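# Pour the ball via gutters into the roofed box

## Task

Get the ball out of the gutter it starts in and into the box standing at a different arm. The box has a roof and one open side; if it is moved, raised, rotated or tipped beyond a small amount, the task fails. The ball may be poured from one gutter into another and then into the box. If the ball drops more than slightly below the table surfaces while no robot is carrying it, the task fails. A gutter holds the ball only while its open end is higher than the other end; held with the handle pointing up, it lets the ball roll out. Arm feet, in metres, with heading in degrees counter-clockwise from +x: arm1 x=-1.71 y=-0.55 z=+0.89 heading +13; arm2 x=+0.00 y=-0.10 z=+0.93 heading +103; arm3 x=+1.71 y=+0.53 z=+0.88 heading -169. At the end, release everything and move the arms away; a result that stays in place only because a robot holds it does not count. Nothing may be knocked or placed outside the work area.

## Robot and tools

Robots: three identical i2rt Big YAM arms named arm1, arm2 and arm3. Each has six joints, a two-finger gripper and a wrist camera. The wrist camera rides on top of the hand and looks at the fingertips when joints 1 and 6 are 0 and the hand is level and pointing forward. Reach is about 1.0 m from the joint-1 axis. Room cameras: cam_end_1, cam_end_2, cam_gap_1, cam_gap_2, cam_side, cam_top. Wrist cameras: arm1_cam_wrist, arm2_cam_wrist, arm3_cam_wrist.

Frame: one shared scene frame with its origin on the floor and +z up. The hand point lies midway between the fingertips. The hand z axis runs along the fingers, and the fingers open and close along the hand y axis. The foot positions given in the task are in this frame.

Tool execute_actions: arguments are actions and cameras. actions is a list holding either one action or none; an empty list just reports state and images. An action is an object keyed by robot name (arm1, arm2, arm3), and each robot gets its own entry of the form {"joints": {...}}. Inside joints, each key is a joint name and its value is an absolute target, not an offset. Every key is optional. Units and ranges:
- joint1_rad: -2.879 to 2.879 rad, done within ±0.045. Turns the arm about its foot; positive is counter-clockwise seen from above; at 0 the arm reaches in the direction the foot faces.
- joint2_rad: 0 to 3.141 rad, ±0.14. Shoulder: 0 points the upper arm backward, about level; increasing swings it up, then forward.
- joint3_rad: 0 to 3.019 rad, ±0.09. Elbow: 0 is fully folded; increasing opens it.
- joint4_rad: -1.692 to 1.57 rad, ±0.055. Hand pitch; positive tilts the fingers upward.
- joint5_rad: -1.57 to 1.57 rad, ±0.03. Hand yaw; positive goes to the arm's right.
- joint6_rad: -2.094 to 2.094 rad, ±0.035. Hand roll; positive is clockwise seen from behind the hand.
- gripper_m: 0 to 0.093 m, ±0.003. This is the gap between the fingertips, and each finger pad pushes with roughly 50–62 N.
Example: {"arm1": {"joints": {"gripper_m": 0.05}}, "arm2": {"joints": {"joint1_rad": 0.3}}}.
All motions in an action start at the same moment. Each joint moves at its own speed, so the hand can sweep a wide path, and no action runs longer than 15 s. A joint or robot you leave out may keep pushing toward an earlier target. An unknown key or an out-of-range value rejects the entire call, and nothing moves. cameras lists the images to return; leaving it out, null or ["all"] returns all of them, [] returns none, and an unknown name rejects the call. The pictures line names the cameras in the same order as the images.

Tool wait: seconds, from 0 to 10. It sends no new command and returns the same output as an empty action.
Tool zoom_image: camera and region [x0, y0, x1, y1] in pixels of that camera's latest full image, measured from the top-left corner, at most 504 by 504. Room cameras are 896x504; wrist cameras are 616x616 fisheye.
Tool finished_scene: scene (1 or 2). It ends the scene for good, reports success, and moves to the next scene's task. Call it only after the ball rests in the box, every gripper is open and the arms are clear.

Reading results: joint_positions reports the current angles. joint_status reports how each commanded motion of the last action ended:
- off_target: the joint stopped short and may still be pushing.
- contact_stop: the joint gave up its target and holds where it stopped.
- time_out: the joint holds, or keeps pushing toward a target no further than 0.375, 0.375, 0.113, 0.225, 0.075, 0.3 rad (joints 1–6) from where it stands. To stop the push, send it its reported position.
- not_followed, with a "joint command not followed" line and a cause: a collision check withheld that arm's targets. Its gripper command still ran, and the arm may retry those targets on later actions.
on_its_own lists joints the call did not command; "held at" gives the target being held. Joint torques are raw drive outputs with per-unit offsets and noise, so they are unreliable for sensing contact. A stop in one call cancels the remaining motion calls in that reply. Very small target changes may not move a joint at all.

Plan: the ball sits in a gutter, and tilting the gutter until its open end is lower pours the ball out. Hand it along gutter to gutter toward the box at another arm, then pour it in through the box's open side. Never bump the box.

Avoid:
- dropping the ball below table height while it is loose, and knocking anything out of the work area;
- arms pressing hard on each other, which fails the run. The inter-arm check ignores fingers, gripper housings and wrist cameras and can react too late;
- sustained hard pushing, because the arm does not stop on contact. Motors heat up under load; MOTOR HOT appears at 85 °C, and at 100 °C an OVER-TEMPERATURE FAULT drops the arm and its joints report limit_stop_at_motor_heat, after which you must resend the targets;
- slams and drops.
The robot holds its last command while you think. Loose objects may get a brief push now and then.

Each tool is called after "Request:" as name(argument=value, ...) on one line, values as JSON.

## Session

Request:
execute_actions(actions=[])

Scene clock: 0.00 s.
Joint torques (N m, as the arm reports them, + toward a larger angle): no reading
Motor temperatures (°C, as the motors report them): arm1=[21 26 24 23 25 24] | arm2=[24 25 24 24 23 24] | arm3=[23 22 22 25 22 24]
arm1.joint_positions: joint1_rad=+0.220 joint2_rad=+0.343 joint3_rad=+1.478 joint4_rad=-1.340 joint5_rad=+0.067 joint6_rad=-0.258 gripper_m=+0.094
arm1.joint_status: not commanded
arm1.hand: x=-1.6290 y=-0.5245 z=+1.5034 quat_wxyz=(-0.630, +0.251, -0.734, -0.036) (m; scene frame)
arm2.joint_positions: joint1_rad=-0.580 joint2_rad=+0.548 joint3_rad=+1.389 joint4_rad=-1.622 joint5_rad=+0.251 joint6_rad=-0.767 gripper_m=+0.094
arm2.joint_status: not commanded
arm2.hand: x=+0.0930 y=+0.0373 z=+1.4302 quat_wxyz=(-0.398, +0.742, -0.538, +0.028) (m; scene frame)
arm3.joint_positions: joint1_rad=-0.115 joint2_rad=+0.634 joint3_rad=+1.477 joint4_rad=-1.346 joint5_rad=-0.194 joint6_rad=+0.628 gripper_m=+0.094
arm3.joint_status: not commanded
arm3.hand: x=+1.5002 y=+0.4854 z=+1.4647 quat_wxyz=(-0.256, -0.834, +0.187, +0.451) (m; scene frame)
pictures: arm1_cam_wrist, arm2_cam_wrist, arm3_cam_wrist, cam_end_1, cam_end_2, cam_gap_1, cam_gap_2, cam_side, cam_top
Images, in order (width x height): arm1_cam_wrist 616x616, arm2_cam_wrist 616x616, arm3_cam_wrist 616x616, cam_end_1 896x504, cam_end_2 896x504, cam_gap_1 896x504, cam_gap_2 896x504, cam_side 896x504, cam_top 896x504.

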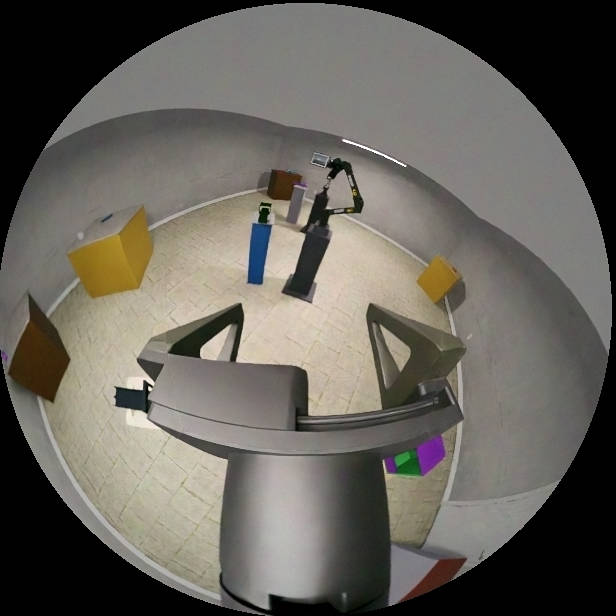

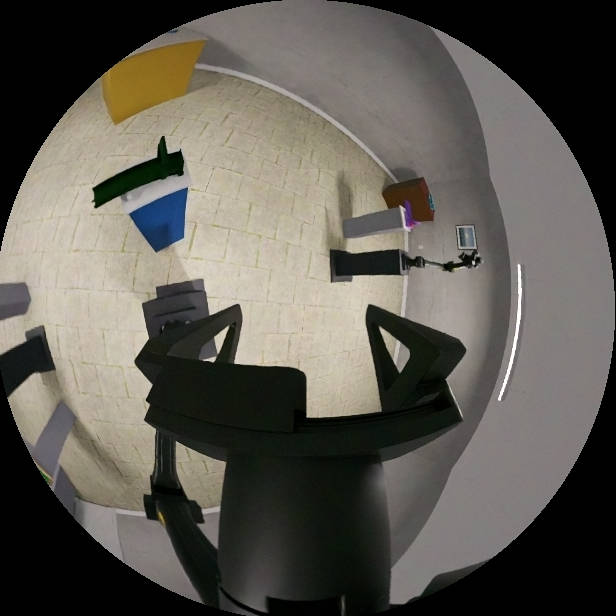

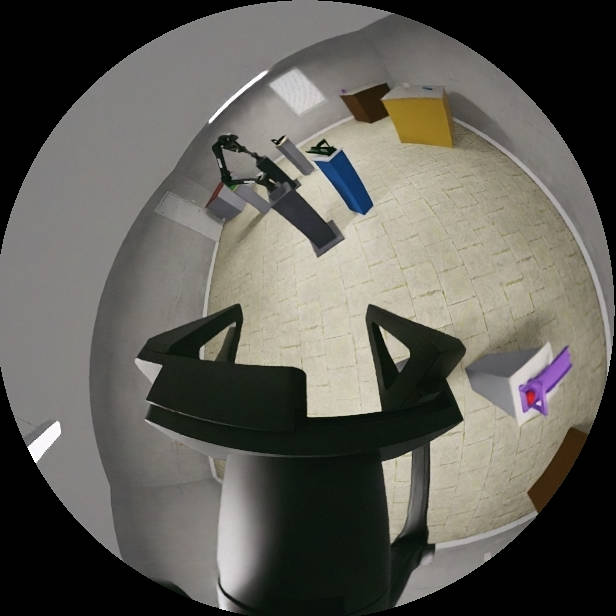

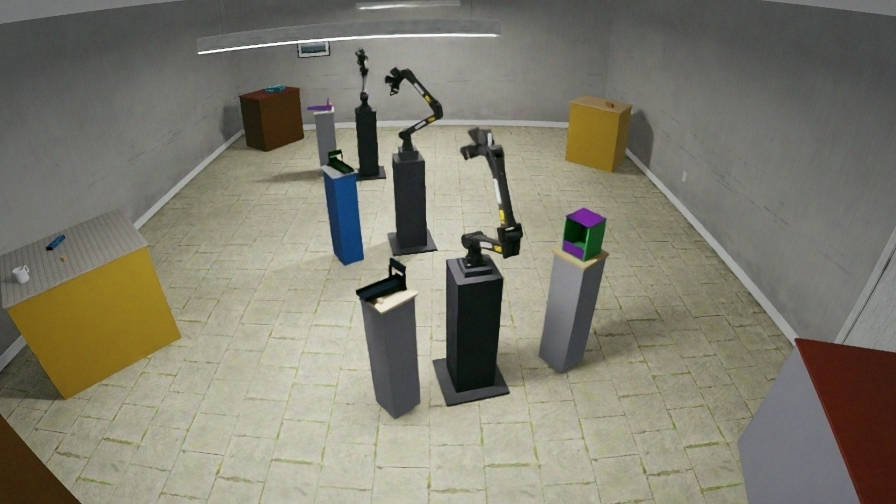

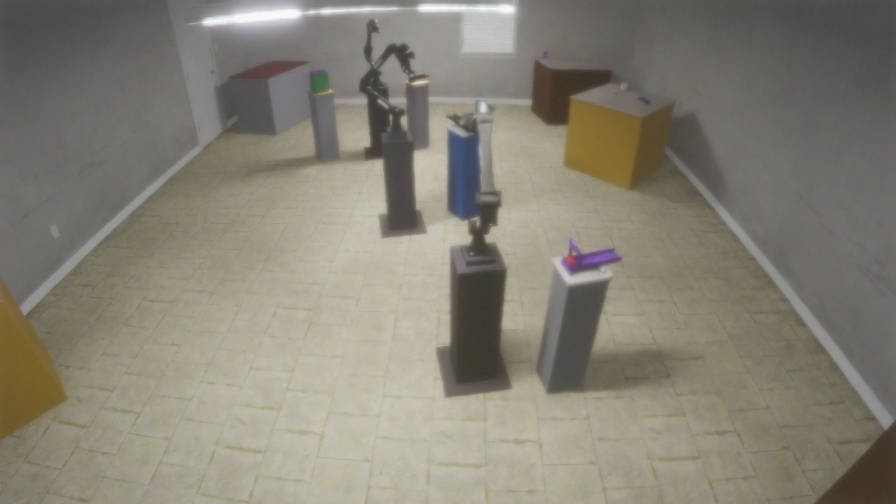

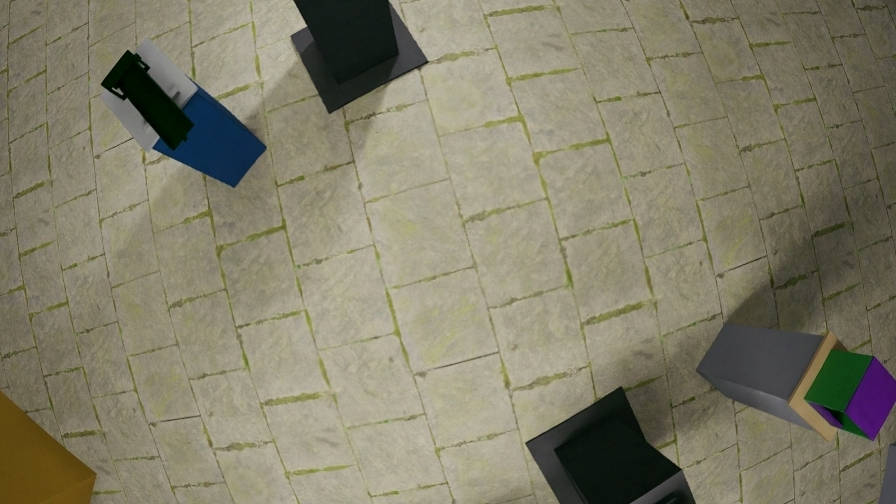

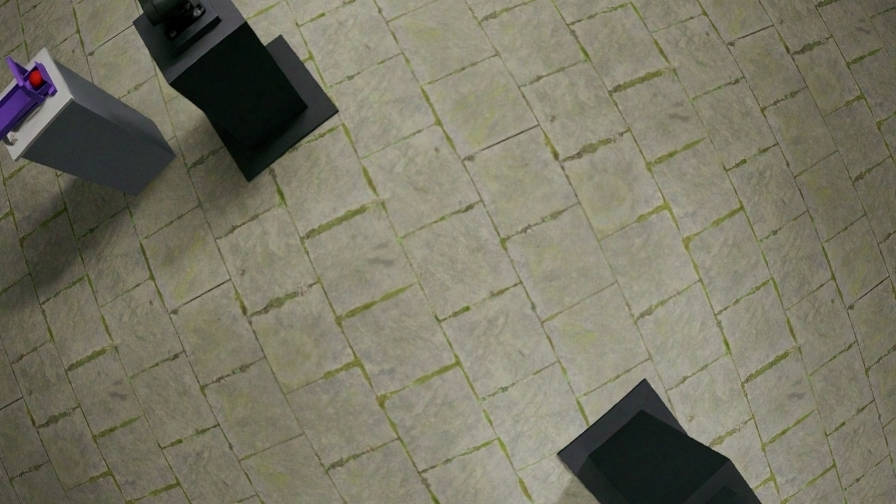

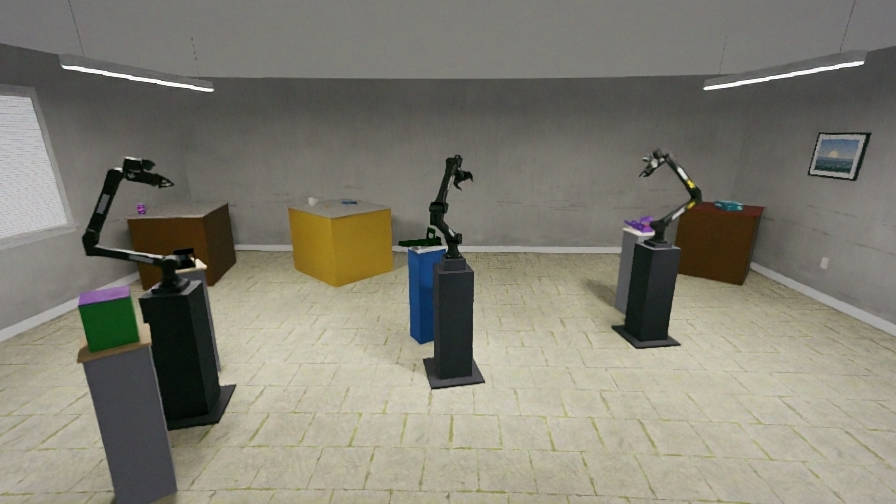

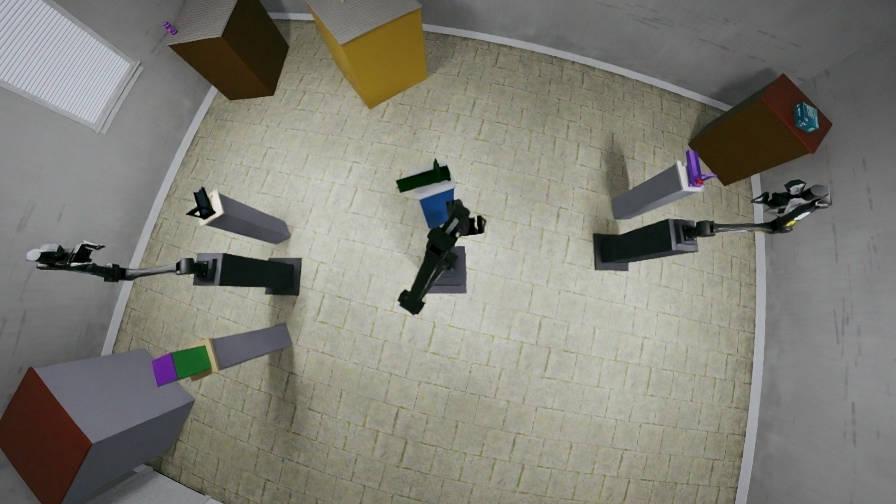

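Request:
zoom_image(camera="cam_end_2", region=[530, 220, 650, 300])

Request:
zoom_image(camera="cam_end_1", region=[340, 190, 620, 330])

Request:
zoom_image(camera="arm3_cam_wrist", region=[480, 330, 600, 430])

Request:
zoom_image(camera="cam_gap_1", region=[80, 20, 240, 170])

Region (530, 220, 650, 300) of cam_end_2's 896x504 image, scaled by 4.200, with more detail than that image has.

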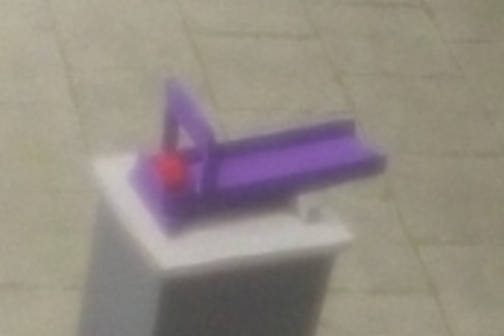

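Region (340, 190, 620, 330) of cam_end_1's 896x504 image, scaled by 1.800, with more detail than that image has.

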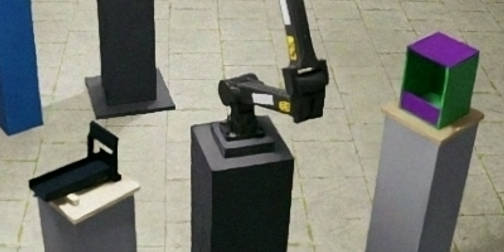

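Region (480, 330, 600, 430) of arm3_cam_wrist's 616x616 image, scaled by 4.200, with more detail than that image has.

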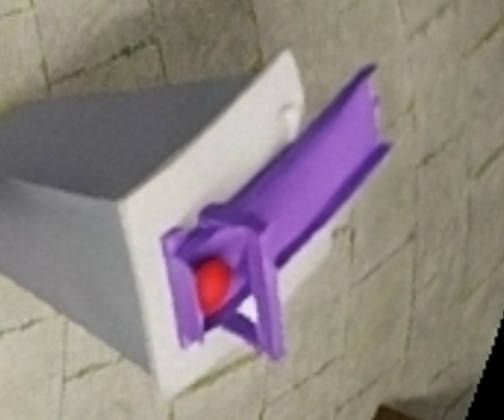

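Region (80, 20, 240, 170) of cam_gap_1's 896x504 image, scaled by 3.150, with more detail than that image has; it fills the top 472 rows of this view, and the rest is white.

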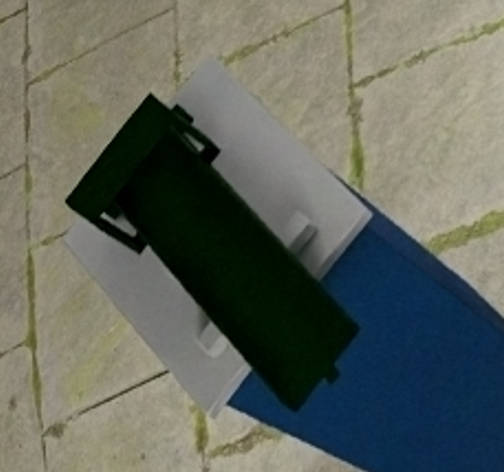

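Request:
execute_actions(actions=[{"arm1":{"joints":{"joint1_rad":1.5,"joint2_rad":1.3,"joint3_rad":1.4,"joint4_rad":-1.6,"joint5_rad":0,"joint6_rad":0}},"arm2":{"joints":{"joint1_rad":0.15,"joint2_rad":1.5,"joint3_rad":1.6,"joint4_rad":-1.6,"joint5_rad":0,"joint6_rad":0}},"arm3":{"joints":{"joint1_rad":-1.65,"joint2_rad":1.3,"joint3_rad":1.3,"joint4_rad":-1.4,"joint5_rad":0,"joint6_rad":0}}}], cameras=["arm1_cam_wrist","arm2_cam_wrist","arm3_cam_wrist","cam_end_1","cam_end_2"])

Scene clock: 2.43 s.
Joint torques (N m, as the arm reports them, + toward a larger angle): arm1=[  1.02 -11.35   8.65   0.04  -0.03   0.13] | arm2=[ -0.84 -17.36  10.66   0.63  -0.03   0.1 ] | arm3=[ 0.84 -7.38  9.18  0.91  0.07 -0.13]
Motor temperatures (°C, as the motors report them): arm1=[21 26 25 23 25 24] | arm2=[24 25 25 24 23 24] | arm3=[23 22 23 25 22 24]
arm1.joint_positions: joint1_rad=+1.499 joint2_rad=+1.306 joint3_rad=+1.405 joint4_rad=-1.589 joint5_rad=+0.001 joint6_rad=-0.010 gripper_m=+0.094
arm1.joint_status: all done
arm1.hand: x=-1.7770 y=-0.1699 z=+1.1920 quat_wxyz=(-0.027, +0.765, -0.643, -0.030) (m; scene frame)
arm2.joint_positions: joint1_rad=+0.152 joint2_rad=+1.521 joint3_rad=+1.587 joint4_rad=-1.610 joint5_rad=+0.000 joint6_rad=-0.014 gripper_m=+0.094
arm2.joint_status: all done
arm2.hand: x=-0.1724 y=+0.3276 z=+1.2196 quat_wxyz=(-0.009, +0.833, -0.553, -0.009) (m; scene frame)
arm3.joint_positions: joint1_rad=-1.648 joint2_rad=+1.312 joint3_rad=+1.285 joint4_rad=-1.393 joint5_rad=+0.000 joint6_rad=+0.015 gripper_m=+0.094
arm3.joint_status: all done
arm3.hand: x=+1.6721 y=+0.9390 z=+1.1422 quat_wxyz=(+0.043, -0.738, +0.671, +0.058) (m; scene frame)
pictures: arm1_cam_wrist, arm2_cam_wrist, arm3_cam_wrist, cam_end_1, cam_end_2
Images, in order (width x height): arm1_cam_wrist 616x616, arm2_cam_wrist 616x616, arm3_cam_wrist 616x616, cam_end_1 896x504, cam_end_2 896x504.

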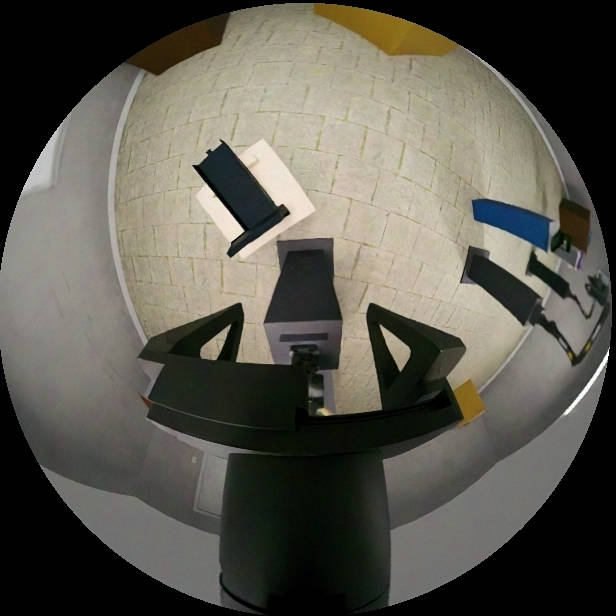

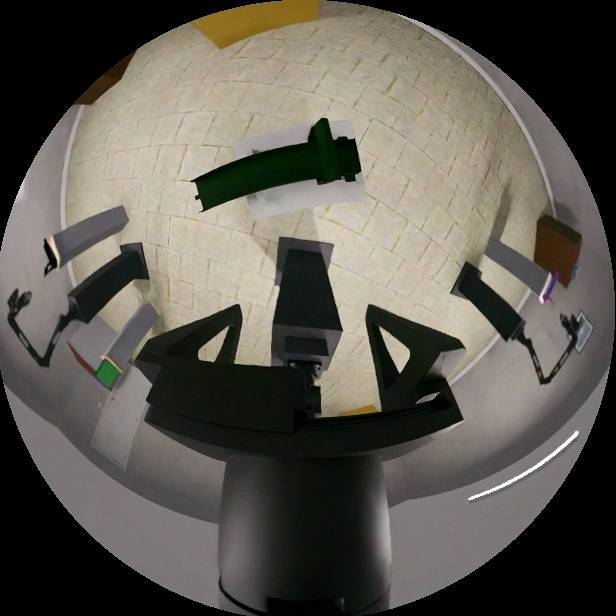

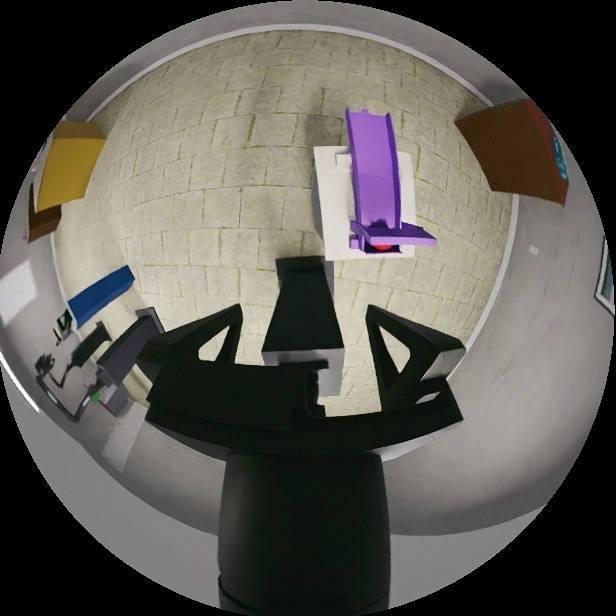

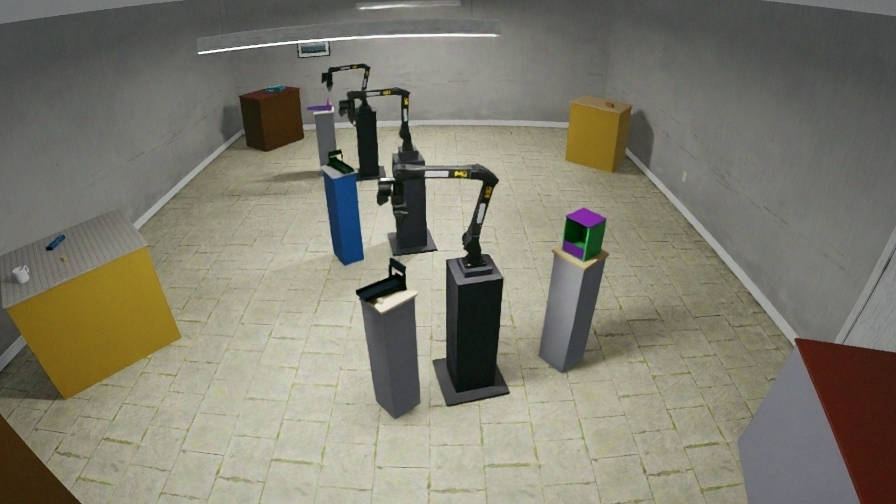

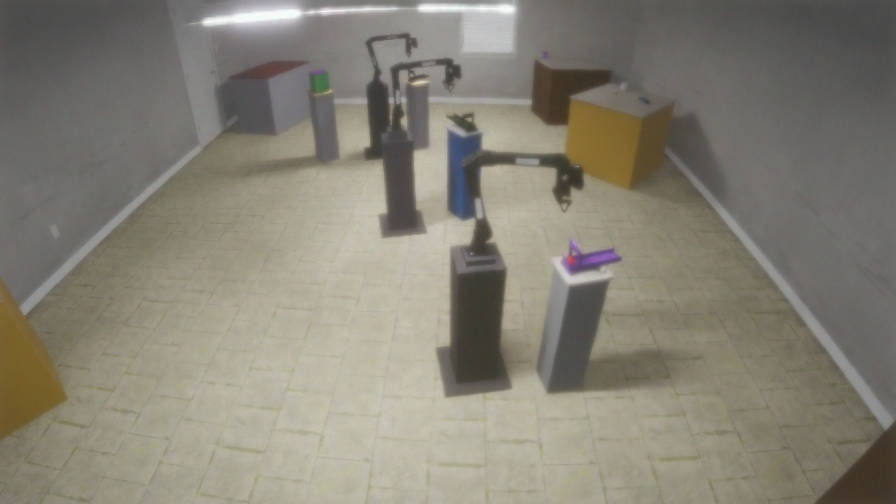

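Request:
execute_actions(actions=[{"arm1":{"joints":{"joint1_rad":1.7,"joint2_rad":1.33,"joint3_rad":1.13,"joint4_rad":-1.2,"joint6_rad":1.17}},"arm2":{"joints":{"joint1_rad":0.09,"joint2_rad":1.94,"joint3_rad":1.77,"joint4_rad":-1.37,"joint6_rad":-0.2}},"arm3":{"joints":{"joint1_rad":-1.985,"joint2_rad":1.47,"joint3_rad":1.29,"joint4_rad":-1.2,"joint6_rad":1.22}}}], cameras=["arm1_cam_wrist","arm2_cam_wrist","arm3_cam_wrist","cam_end_1","cam_end_2","cam_side"])

Scene clock: 5.43 s.
Joint torques (N m, as the arm reports them, + toward a larger angle): arm1=[  0.07 -10.91   8.29   1.12   0.09   0.1 ] | arm2=[ -0.3  -23.66  11.89   0.64  -0.03  -0.21] | arm3=[ 1.87 -9.68  8.79  1.55  0.14  0.15]
Motor temperatures (°C, as the motors report them): arm1=[21 26 25 23 25 24] | arm2=[24 26 26 24 23 24] | arm3=[23 23 23 25 22 24]
arm1.joint_positions: joint1_rad=+1.707 joint2_rad=+1.327 joint3_rad=+1.139 joint4_rad=-1.213 joint5_rad=+0.001 joint6_rad=+1.159 gripper_m=+0.094
arm1.joint_status: all done
arm1.hand: x=-1.8639 y=-0.1677 z=+1.0861 quat_wxyz=(-0.002, +0.380, -0.921, -0.085) (m; scene frame)
arm2.joint_positions: joint1_rad=+0.094 joint2_rad=+1.965 joint3_rad=+1.742 joint4_rad=-1.385 joint5_rad=+0.000 joint6_rad=-0.186 gripper_m=+0.094
arm2.joint_status: all done
arm2.hand: x=-0.1898 y=+0.4643 z=+1.0520 quat_wxyz=(+0.011, +0.863, -0.505, +0.016) (m; scene frame)
arm3.joint_positions: joint1_rad=-1.998 joint2_rad=+1.481 joint3_rad=+1.278 joint4_rad=-1.209 joint5_rad=+0.000 joint6_rad=+1.205 gripper_m=+0.094
arm3.joint_status: all done
arm3.hand: x=+1.8277 y=+0.9868 z=+1.0737 quat_wxyz=(+0.018, -0.063, +0.995, +0.072) (m; scene frame)
pictures: arm1_cam_wrist, arm2_cam_wrist, arm3_cam_wrist, cam_end_1, cam_end_2, cam_side
Images, in order (width x height): arm1_cam_wrist 616x616, arm2_cam_wrist 616x616, arm3_cam_wrist 616x616, cam_end_1 896x504, cam_end_2 896x504, cam_side 896x504.

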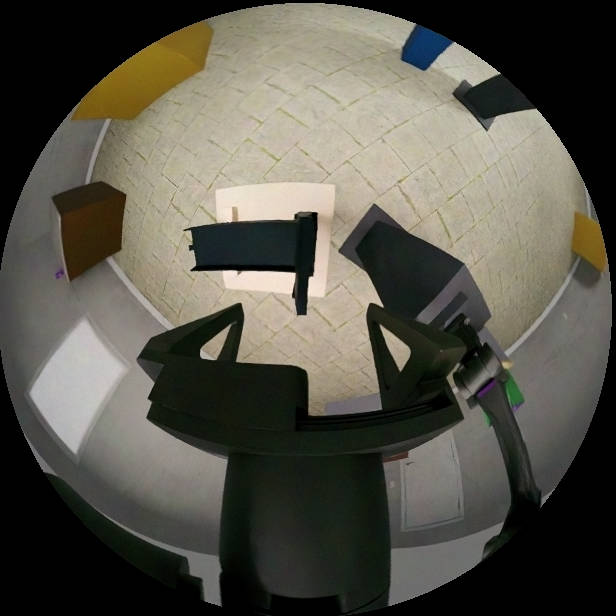

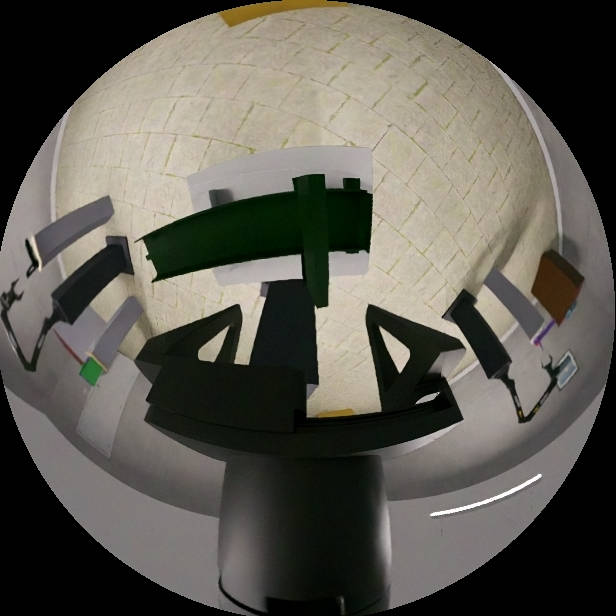

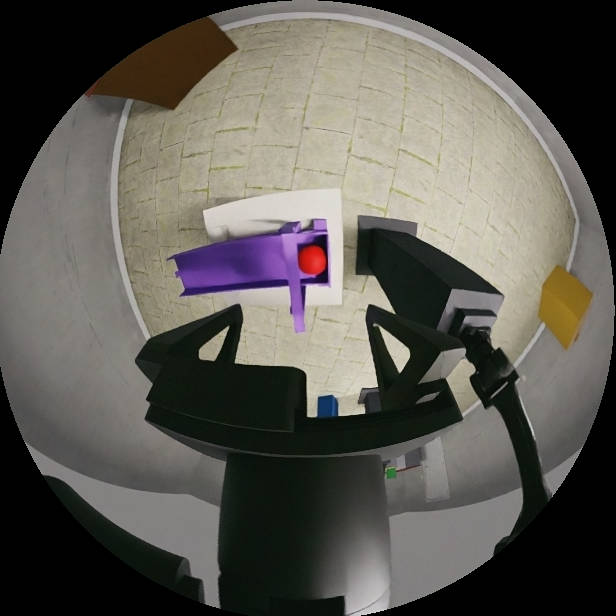

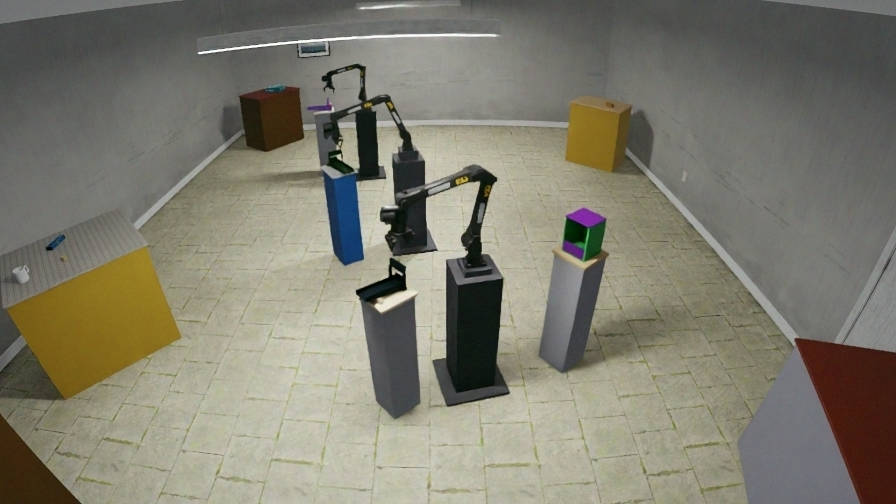

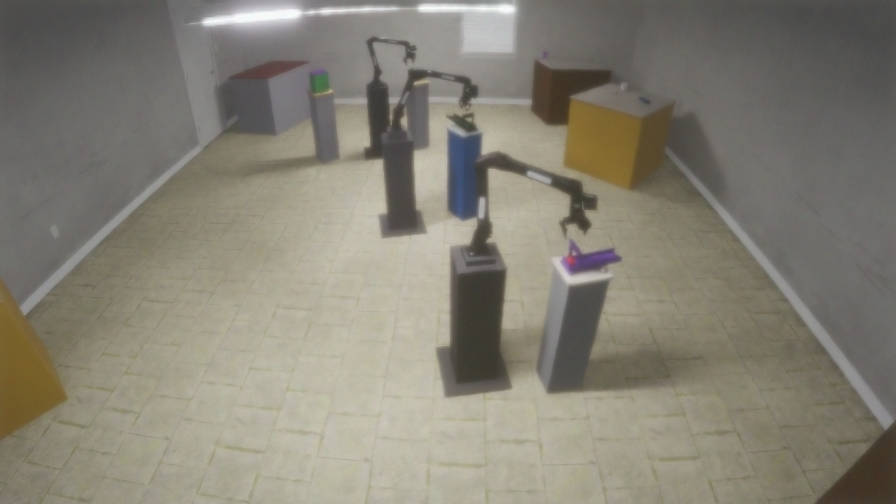

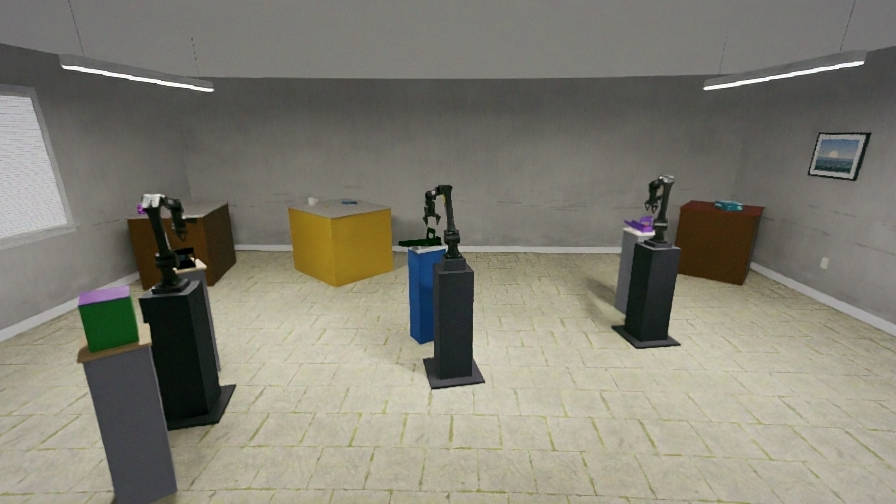

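Request:
execute_actions(actions=[{"arm1":{"joints":{"joint1_rad":1.71,"joint2_rad":1.47,"joint3_rad":1.005,"joint4_rad":-0.925,"joint5_rad":-0.07,"joint6_rad":1.23}},"arm2":{"joints":{"joint1_rad":0.04,"joint2_rad":2.025,"joint3_rad":1.695,"joint4_rad":-1.175,"joint5_rad":-0.15,"joint6_rad":-0.34}},"arm3":{"joints":{"joint1_rad":-1.95,"joint2_rad":1.605,"joint3_rad":1.195,"joint4_rad":-0.96,"joint5_rad":-0.07,"joint6_rad":1.13}}}], cameras=["arm1_cam_wrist","arm2_cam_wrist","arm3_cam_wrist","cam_end_1","cam_end_2","cam_side"])

Request:
zoom_image(camera="cam_end_2", region=[420, 80, 660, 300])

Request:
zoom_image(camera="cam_end_1", region=[290, 110, 490, 320])

Scene clock: 6.93 s.
Joint torques (N m, as the arm reports them, + toward a larger angle): arm1=[  0.75 -12.71   7.92   1.11  -0.07   0.11] | arm2=[  0.47 -23.28   9.16   1.11  -0.27  -0.22] | arm3=[  1.28 -10.68   8.32   1.63  -0.03  -0.13]
Motor temperatures (°C, as the motors report them): arm1=[21 26 25 23 25 24] | arm2=[24 26 26 24 23 24] | arm3=[23 23 24 25 22 24]
arm1.joint_positions: joint1_rad=+1.707 joint2_rad=+1.473 joint3_rad=+1.007 joint4_rad=-0.937 joint5_rad=-0.066 joint6_rad=+1.220 gripper_m=+0.094
arm1.joint_status: all done
arm1.hand: x=-1.8824 y=-0.1518 z=+0.9857 quat_wxyz=(+0.034, +0.354, -0.931, -0.083) (m; scene frame)
arm2.joint_positions: joint1_rad=+0.043 joint2_rad=+2.029 joint3_rad=+1.693 joint4_rad=-1.194 joint5_rad=-0.148 joint6_rad=-0.326 gripper_m=+0.094
arm2.joint_status: all done
arm2.hand: x=-0.1927 y=+0.4928 z=+0.9982 quat_wxyz=(+0.035, +0.883, -0.464, -0.066) (m; scene frame)
arm3.joint_positions: joint1_rad=-1.955 joint2_rad=+1.618 joint3_rad=+1.179 joint4_rad=-0.970 joint5_rad=-0.067 joint6_rad=+1.145 gripper_m=+0.094
arm3.joint_status: all done
arm3.hand: x=+1.8006 y=+1.0166 z=+0.9810 quat_wxyz=(-0.013, -0.117, +0.990, +0.084) (m; scene frame)
pictures: arm1_cam_wrist, arm2_cam_wrist, arm3_cam_wrist, cam_end_1, cam_end_2, cam_side
Images, in order (width x height): arm1_cam_wrist 616x616, arm2_cam_wrist 616x616, arm3_cam_wrist 616x616, cam_end_1 896x504, cam_end_2 896x504, cam_side 896x504.

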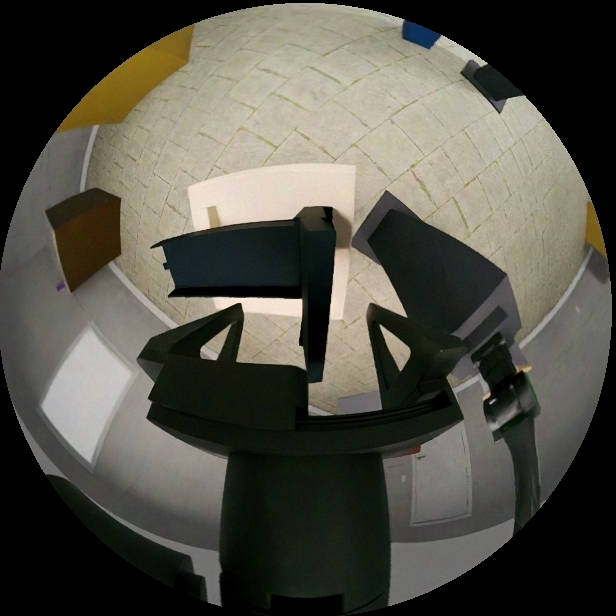

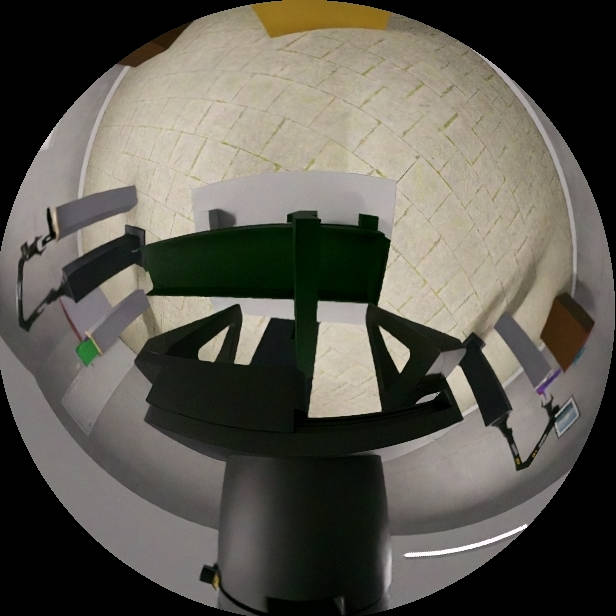

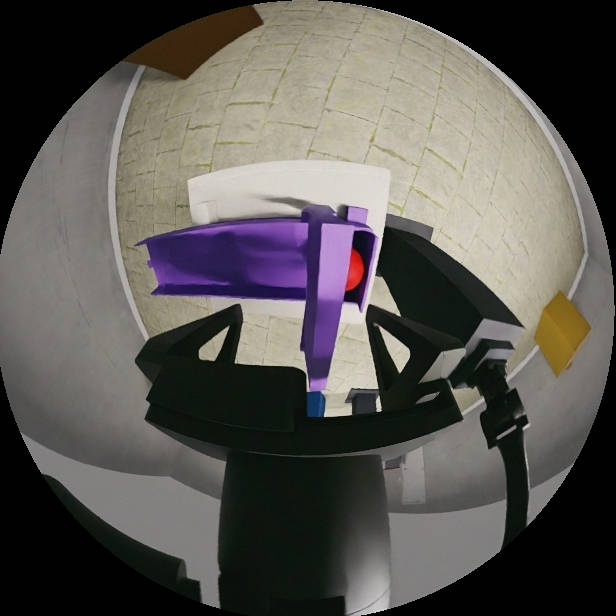

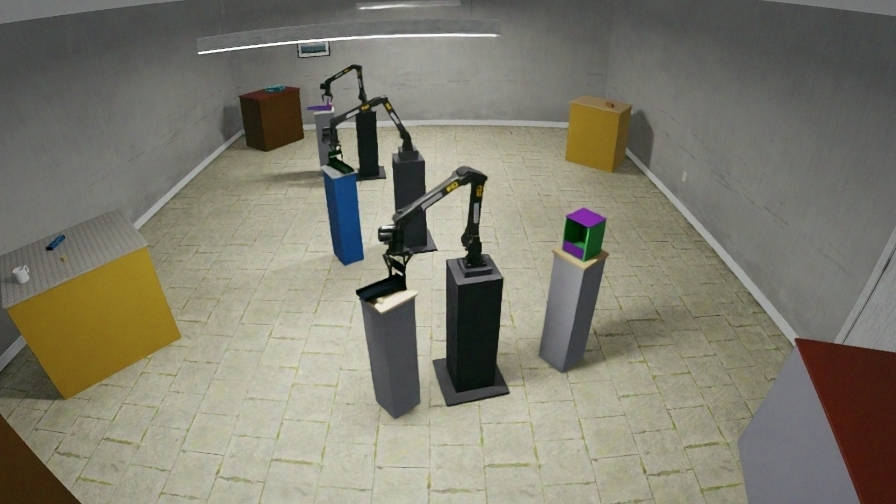

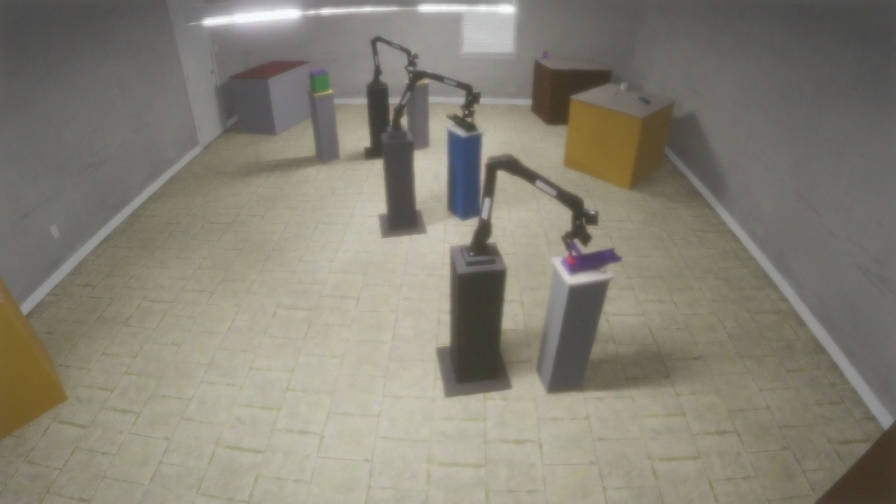

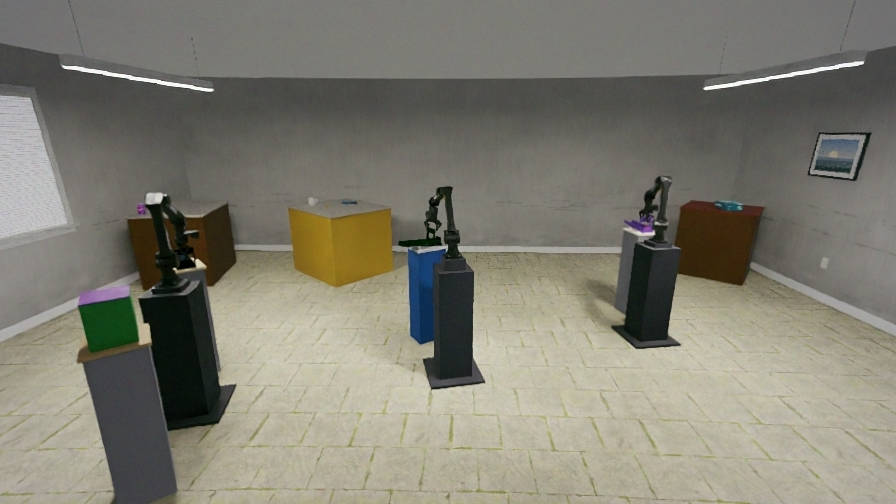

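Region (420, 80, 660, 300) of cam_end_2's 896x504 image, scaled by 2.100, with more detail than that image has; it fills the top 462 rows of this view, and the rest is white.

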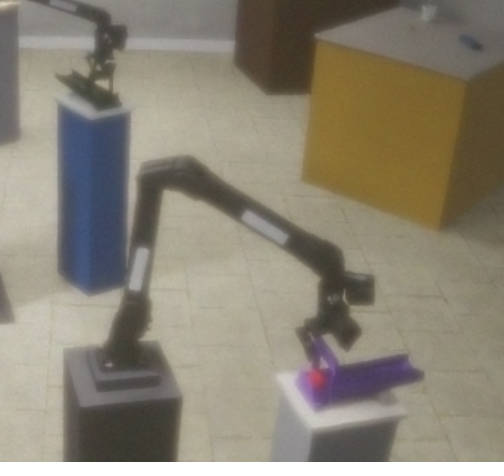

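Region (290, 110, 490, 320) of cam_end_1's 896x504 image, scaled by 2.400, with more detail than that image has; it fills the left 480 columns of this view, and the rest is white.

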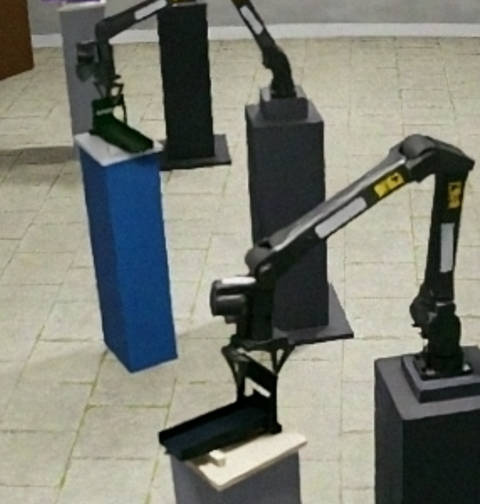

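Request:
execute_actions(actions=[{"arm1":{"joints":{"joint2_rad":1.43,"joint3_rad":0.912,"joint4_rad":-0.835,"joint6_rad":1.26,"gripper_m":0.06}},"arm2":{"joints":{"joint3_rad":1.63,"joint4_rad":-1.14,"joint6_rad":-0.29,"gripper_m":0.06}},"arm3":{"joints":{"joint2_rad":1.56,"joint3_rad":1.1,"joint4_rad":-0.87,"joint6_rad":1.205,"gripper_m":0.06}}}], cameras=["arm1_cam_wrist","arm2_cam_wrist","arm3_cam_wrist"])

Scene clock: 8.03 s.
Joint torques (N m, as the arm reports them, + toward a larger angle): arm1=[  0.92 -11.4    7.02   1.22  -0.06   0.08] | arm2=[ -0.04 -22.18   8.85   1.09  -0.14   0.12] | arm3=[ 1.28 -9.53  7.43  1.75 -0.03  0.16]
Motor temperatures (°C, as the motors report them): arm1=[21 26 25 23 25 24] | arm2=[24 26 26 24 23 24] | arm3=[23 23 24 25 22 24]
arm1.joint_positions: joint1_rad=+1.707 joint2_rad=+1.427 joint3_rad=+0.924 joint4_rad=-0.848 joint5_rad=-0.066 joint6_rad=+1.250 gripper_m=+0.060
arm1.joint_status: all done
arm1.hand: x=-1.8781 y=-0.1628 z=+0.9767 quat_wxyz=(+0.036, +0.340, -0.933, -0.109) (m; scene frame)
arm2.joint_positions: joint1_rad=+0.043 joint2_rad=+2.029 joint3_rad=+1.628 joint4_rad=-1.159 joint5_rad=-0.148 joint6_rad=-0.304 gripper_m=+0.060
arm2.joint_status: all done
arm2.hand: x=-0.1881 y=+0.4769 z=+0.9747 quat_wxyz=(+0.047, +0.877, -0.474, -0.055) (m; scene frame)
arm3.joint_positions: joint1_rad=-1.955 joint2_rad=+1.567 joint3_rad=+1.095 joint4_rad=-0.881 joint5_rad=-0.067 joint6_rad=+1.190 gripper_m=+0.060
arm3.joint_status: all done
arm3.hand: x=+1.7984 y=+1.0056 z=+0.9762 quat_wxyz=(-0.007, -0.095, +0.989, +0.110) (m; scene frame)
pictures: arm1_cam_wrist, arm2_cam_wrist, arm3_cam_wrist
Images, in order (width x height): arm1_cam_wrist 616x616, arm2_cam_wrist 616x616, arm3_cam_wrist 616x616.

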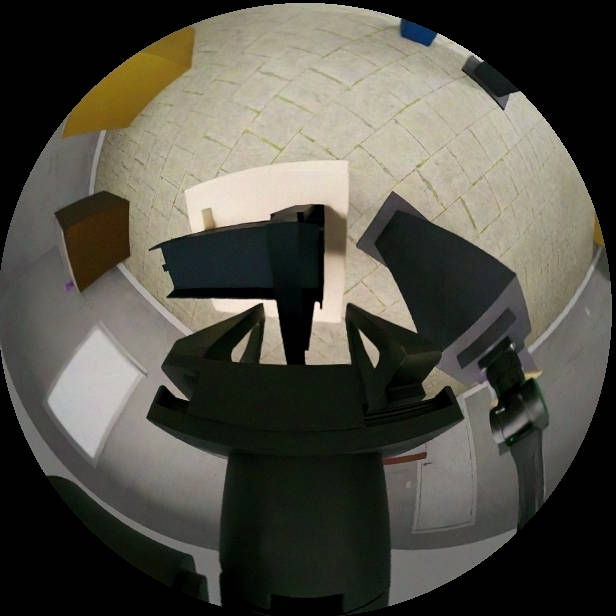

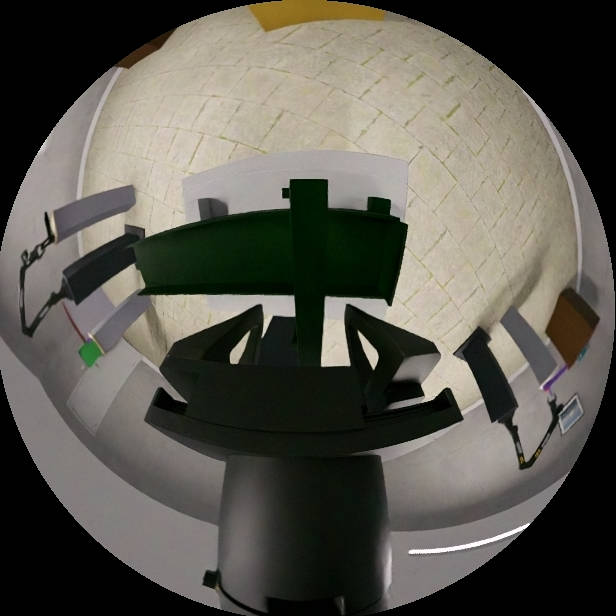

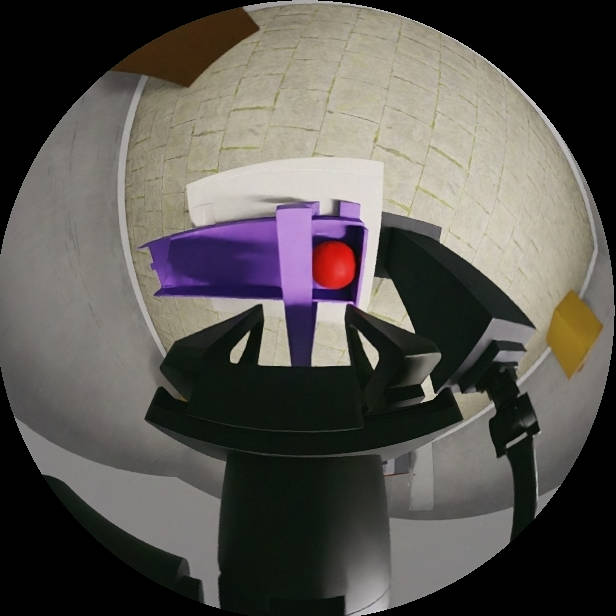

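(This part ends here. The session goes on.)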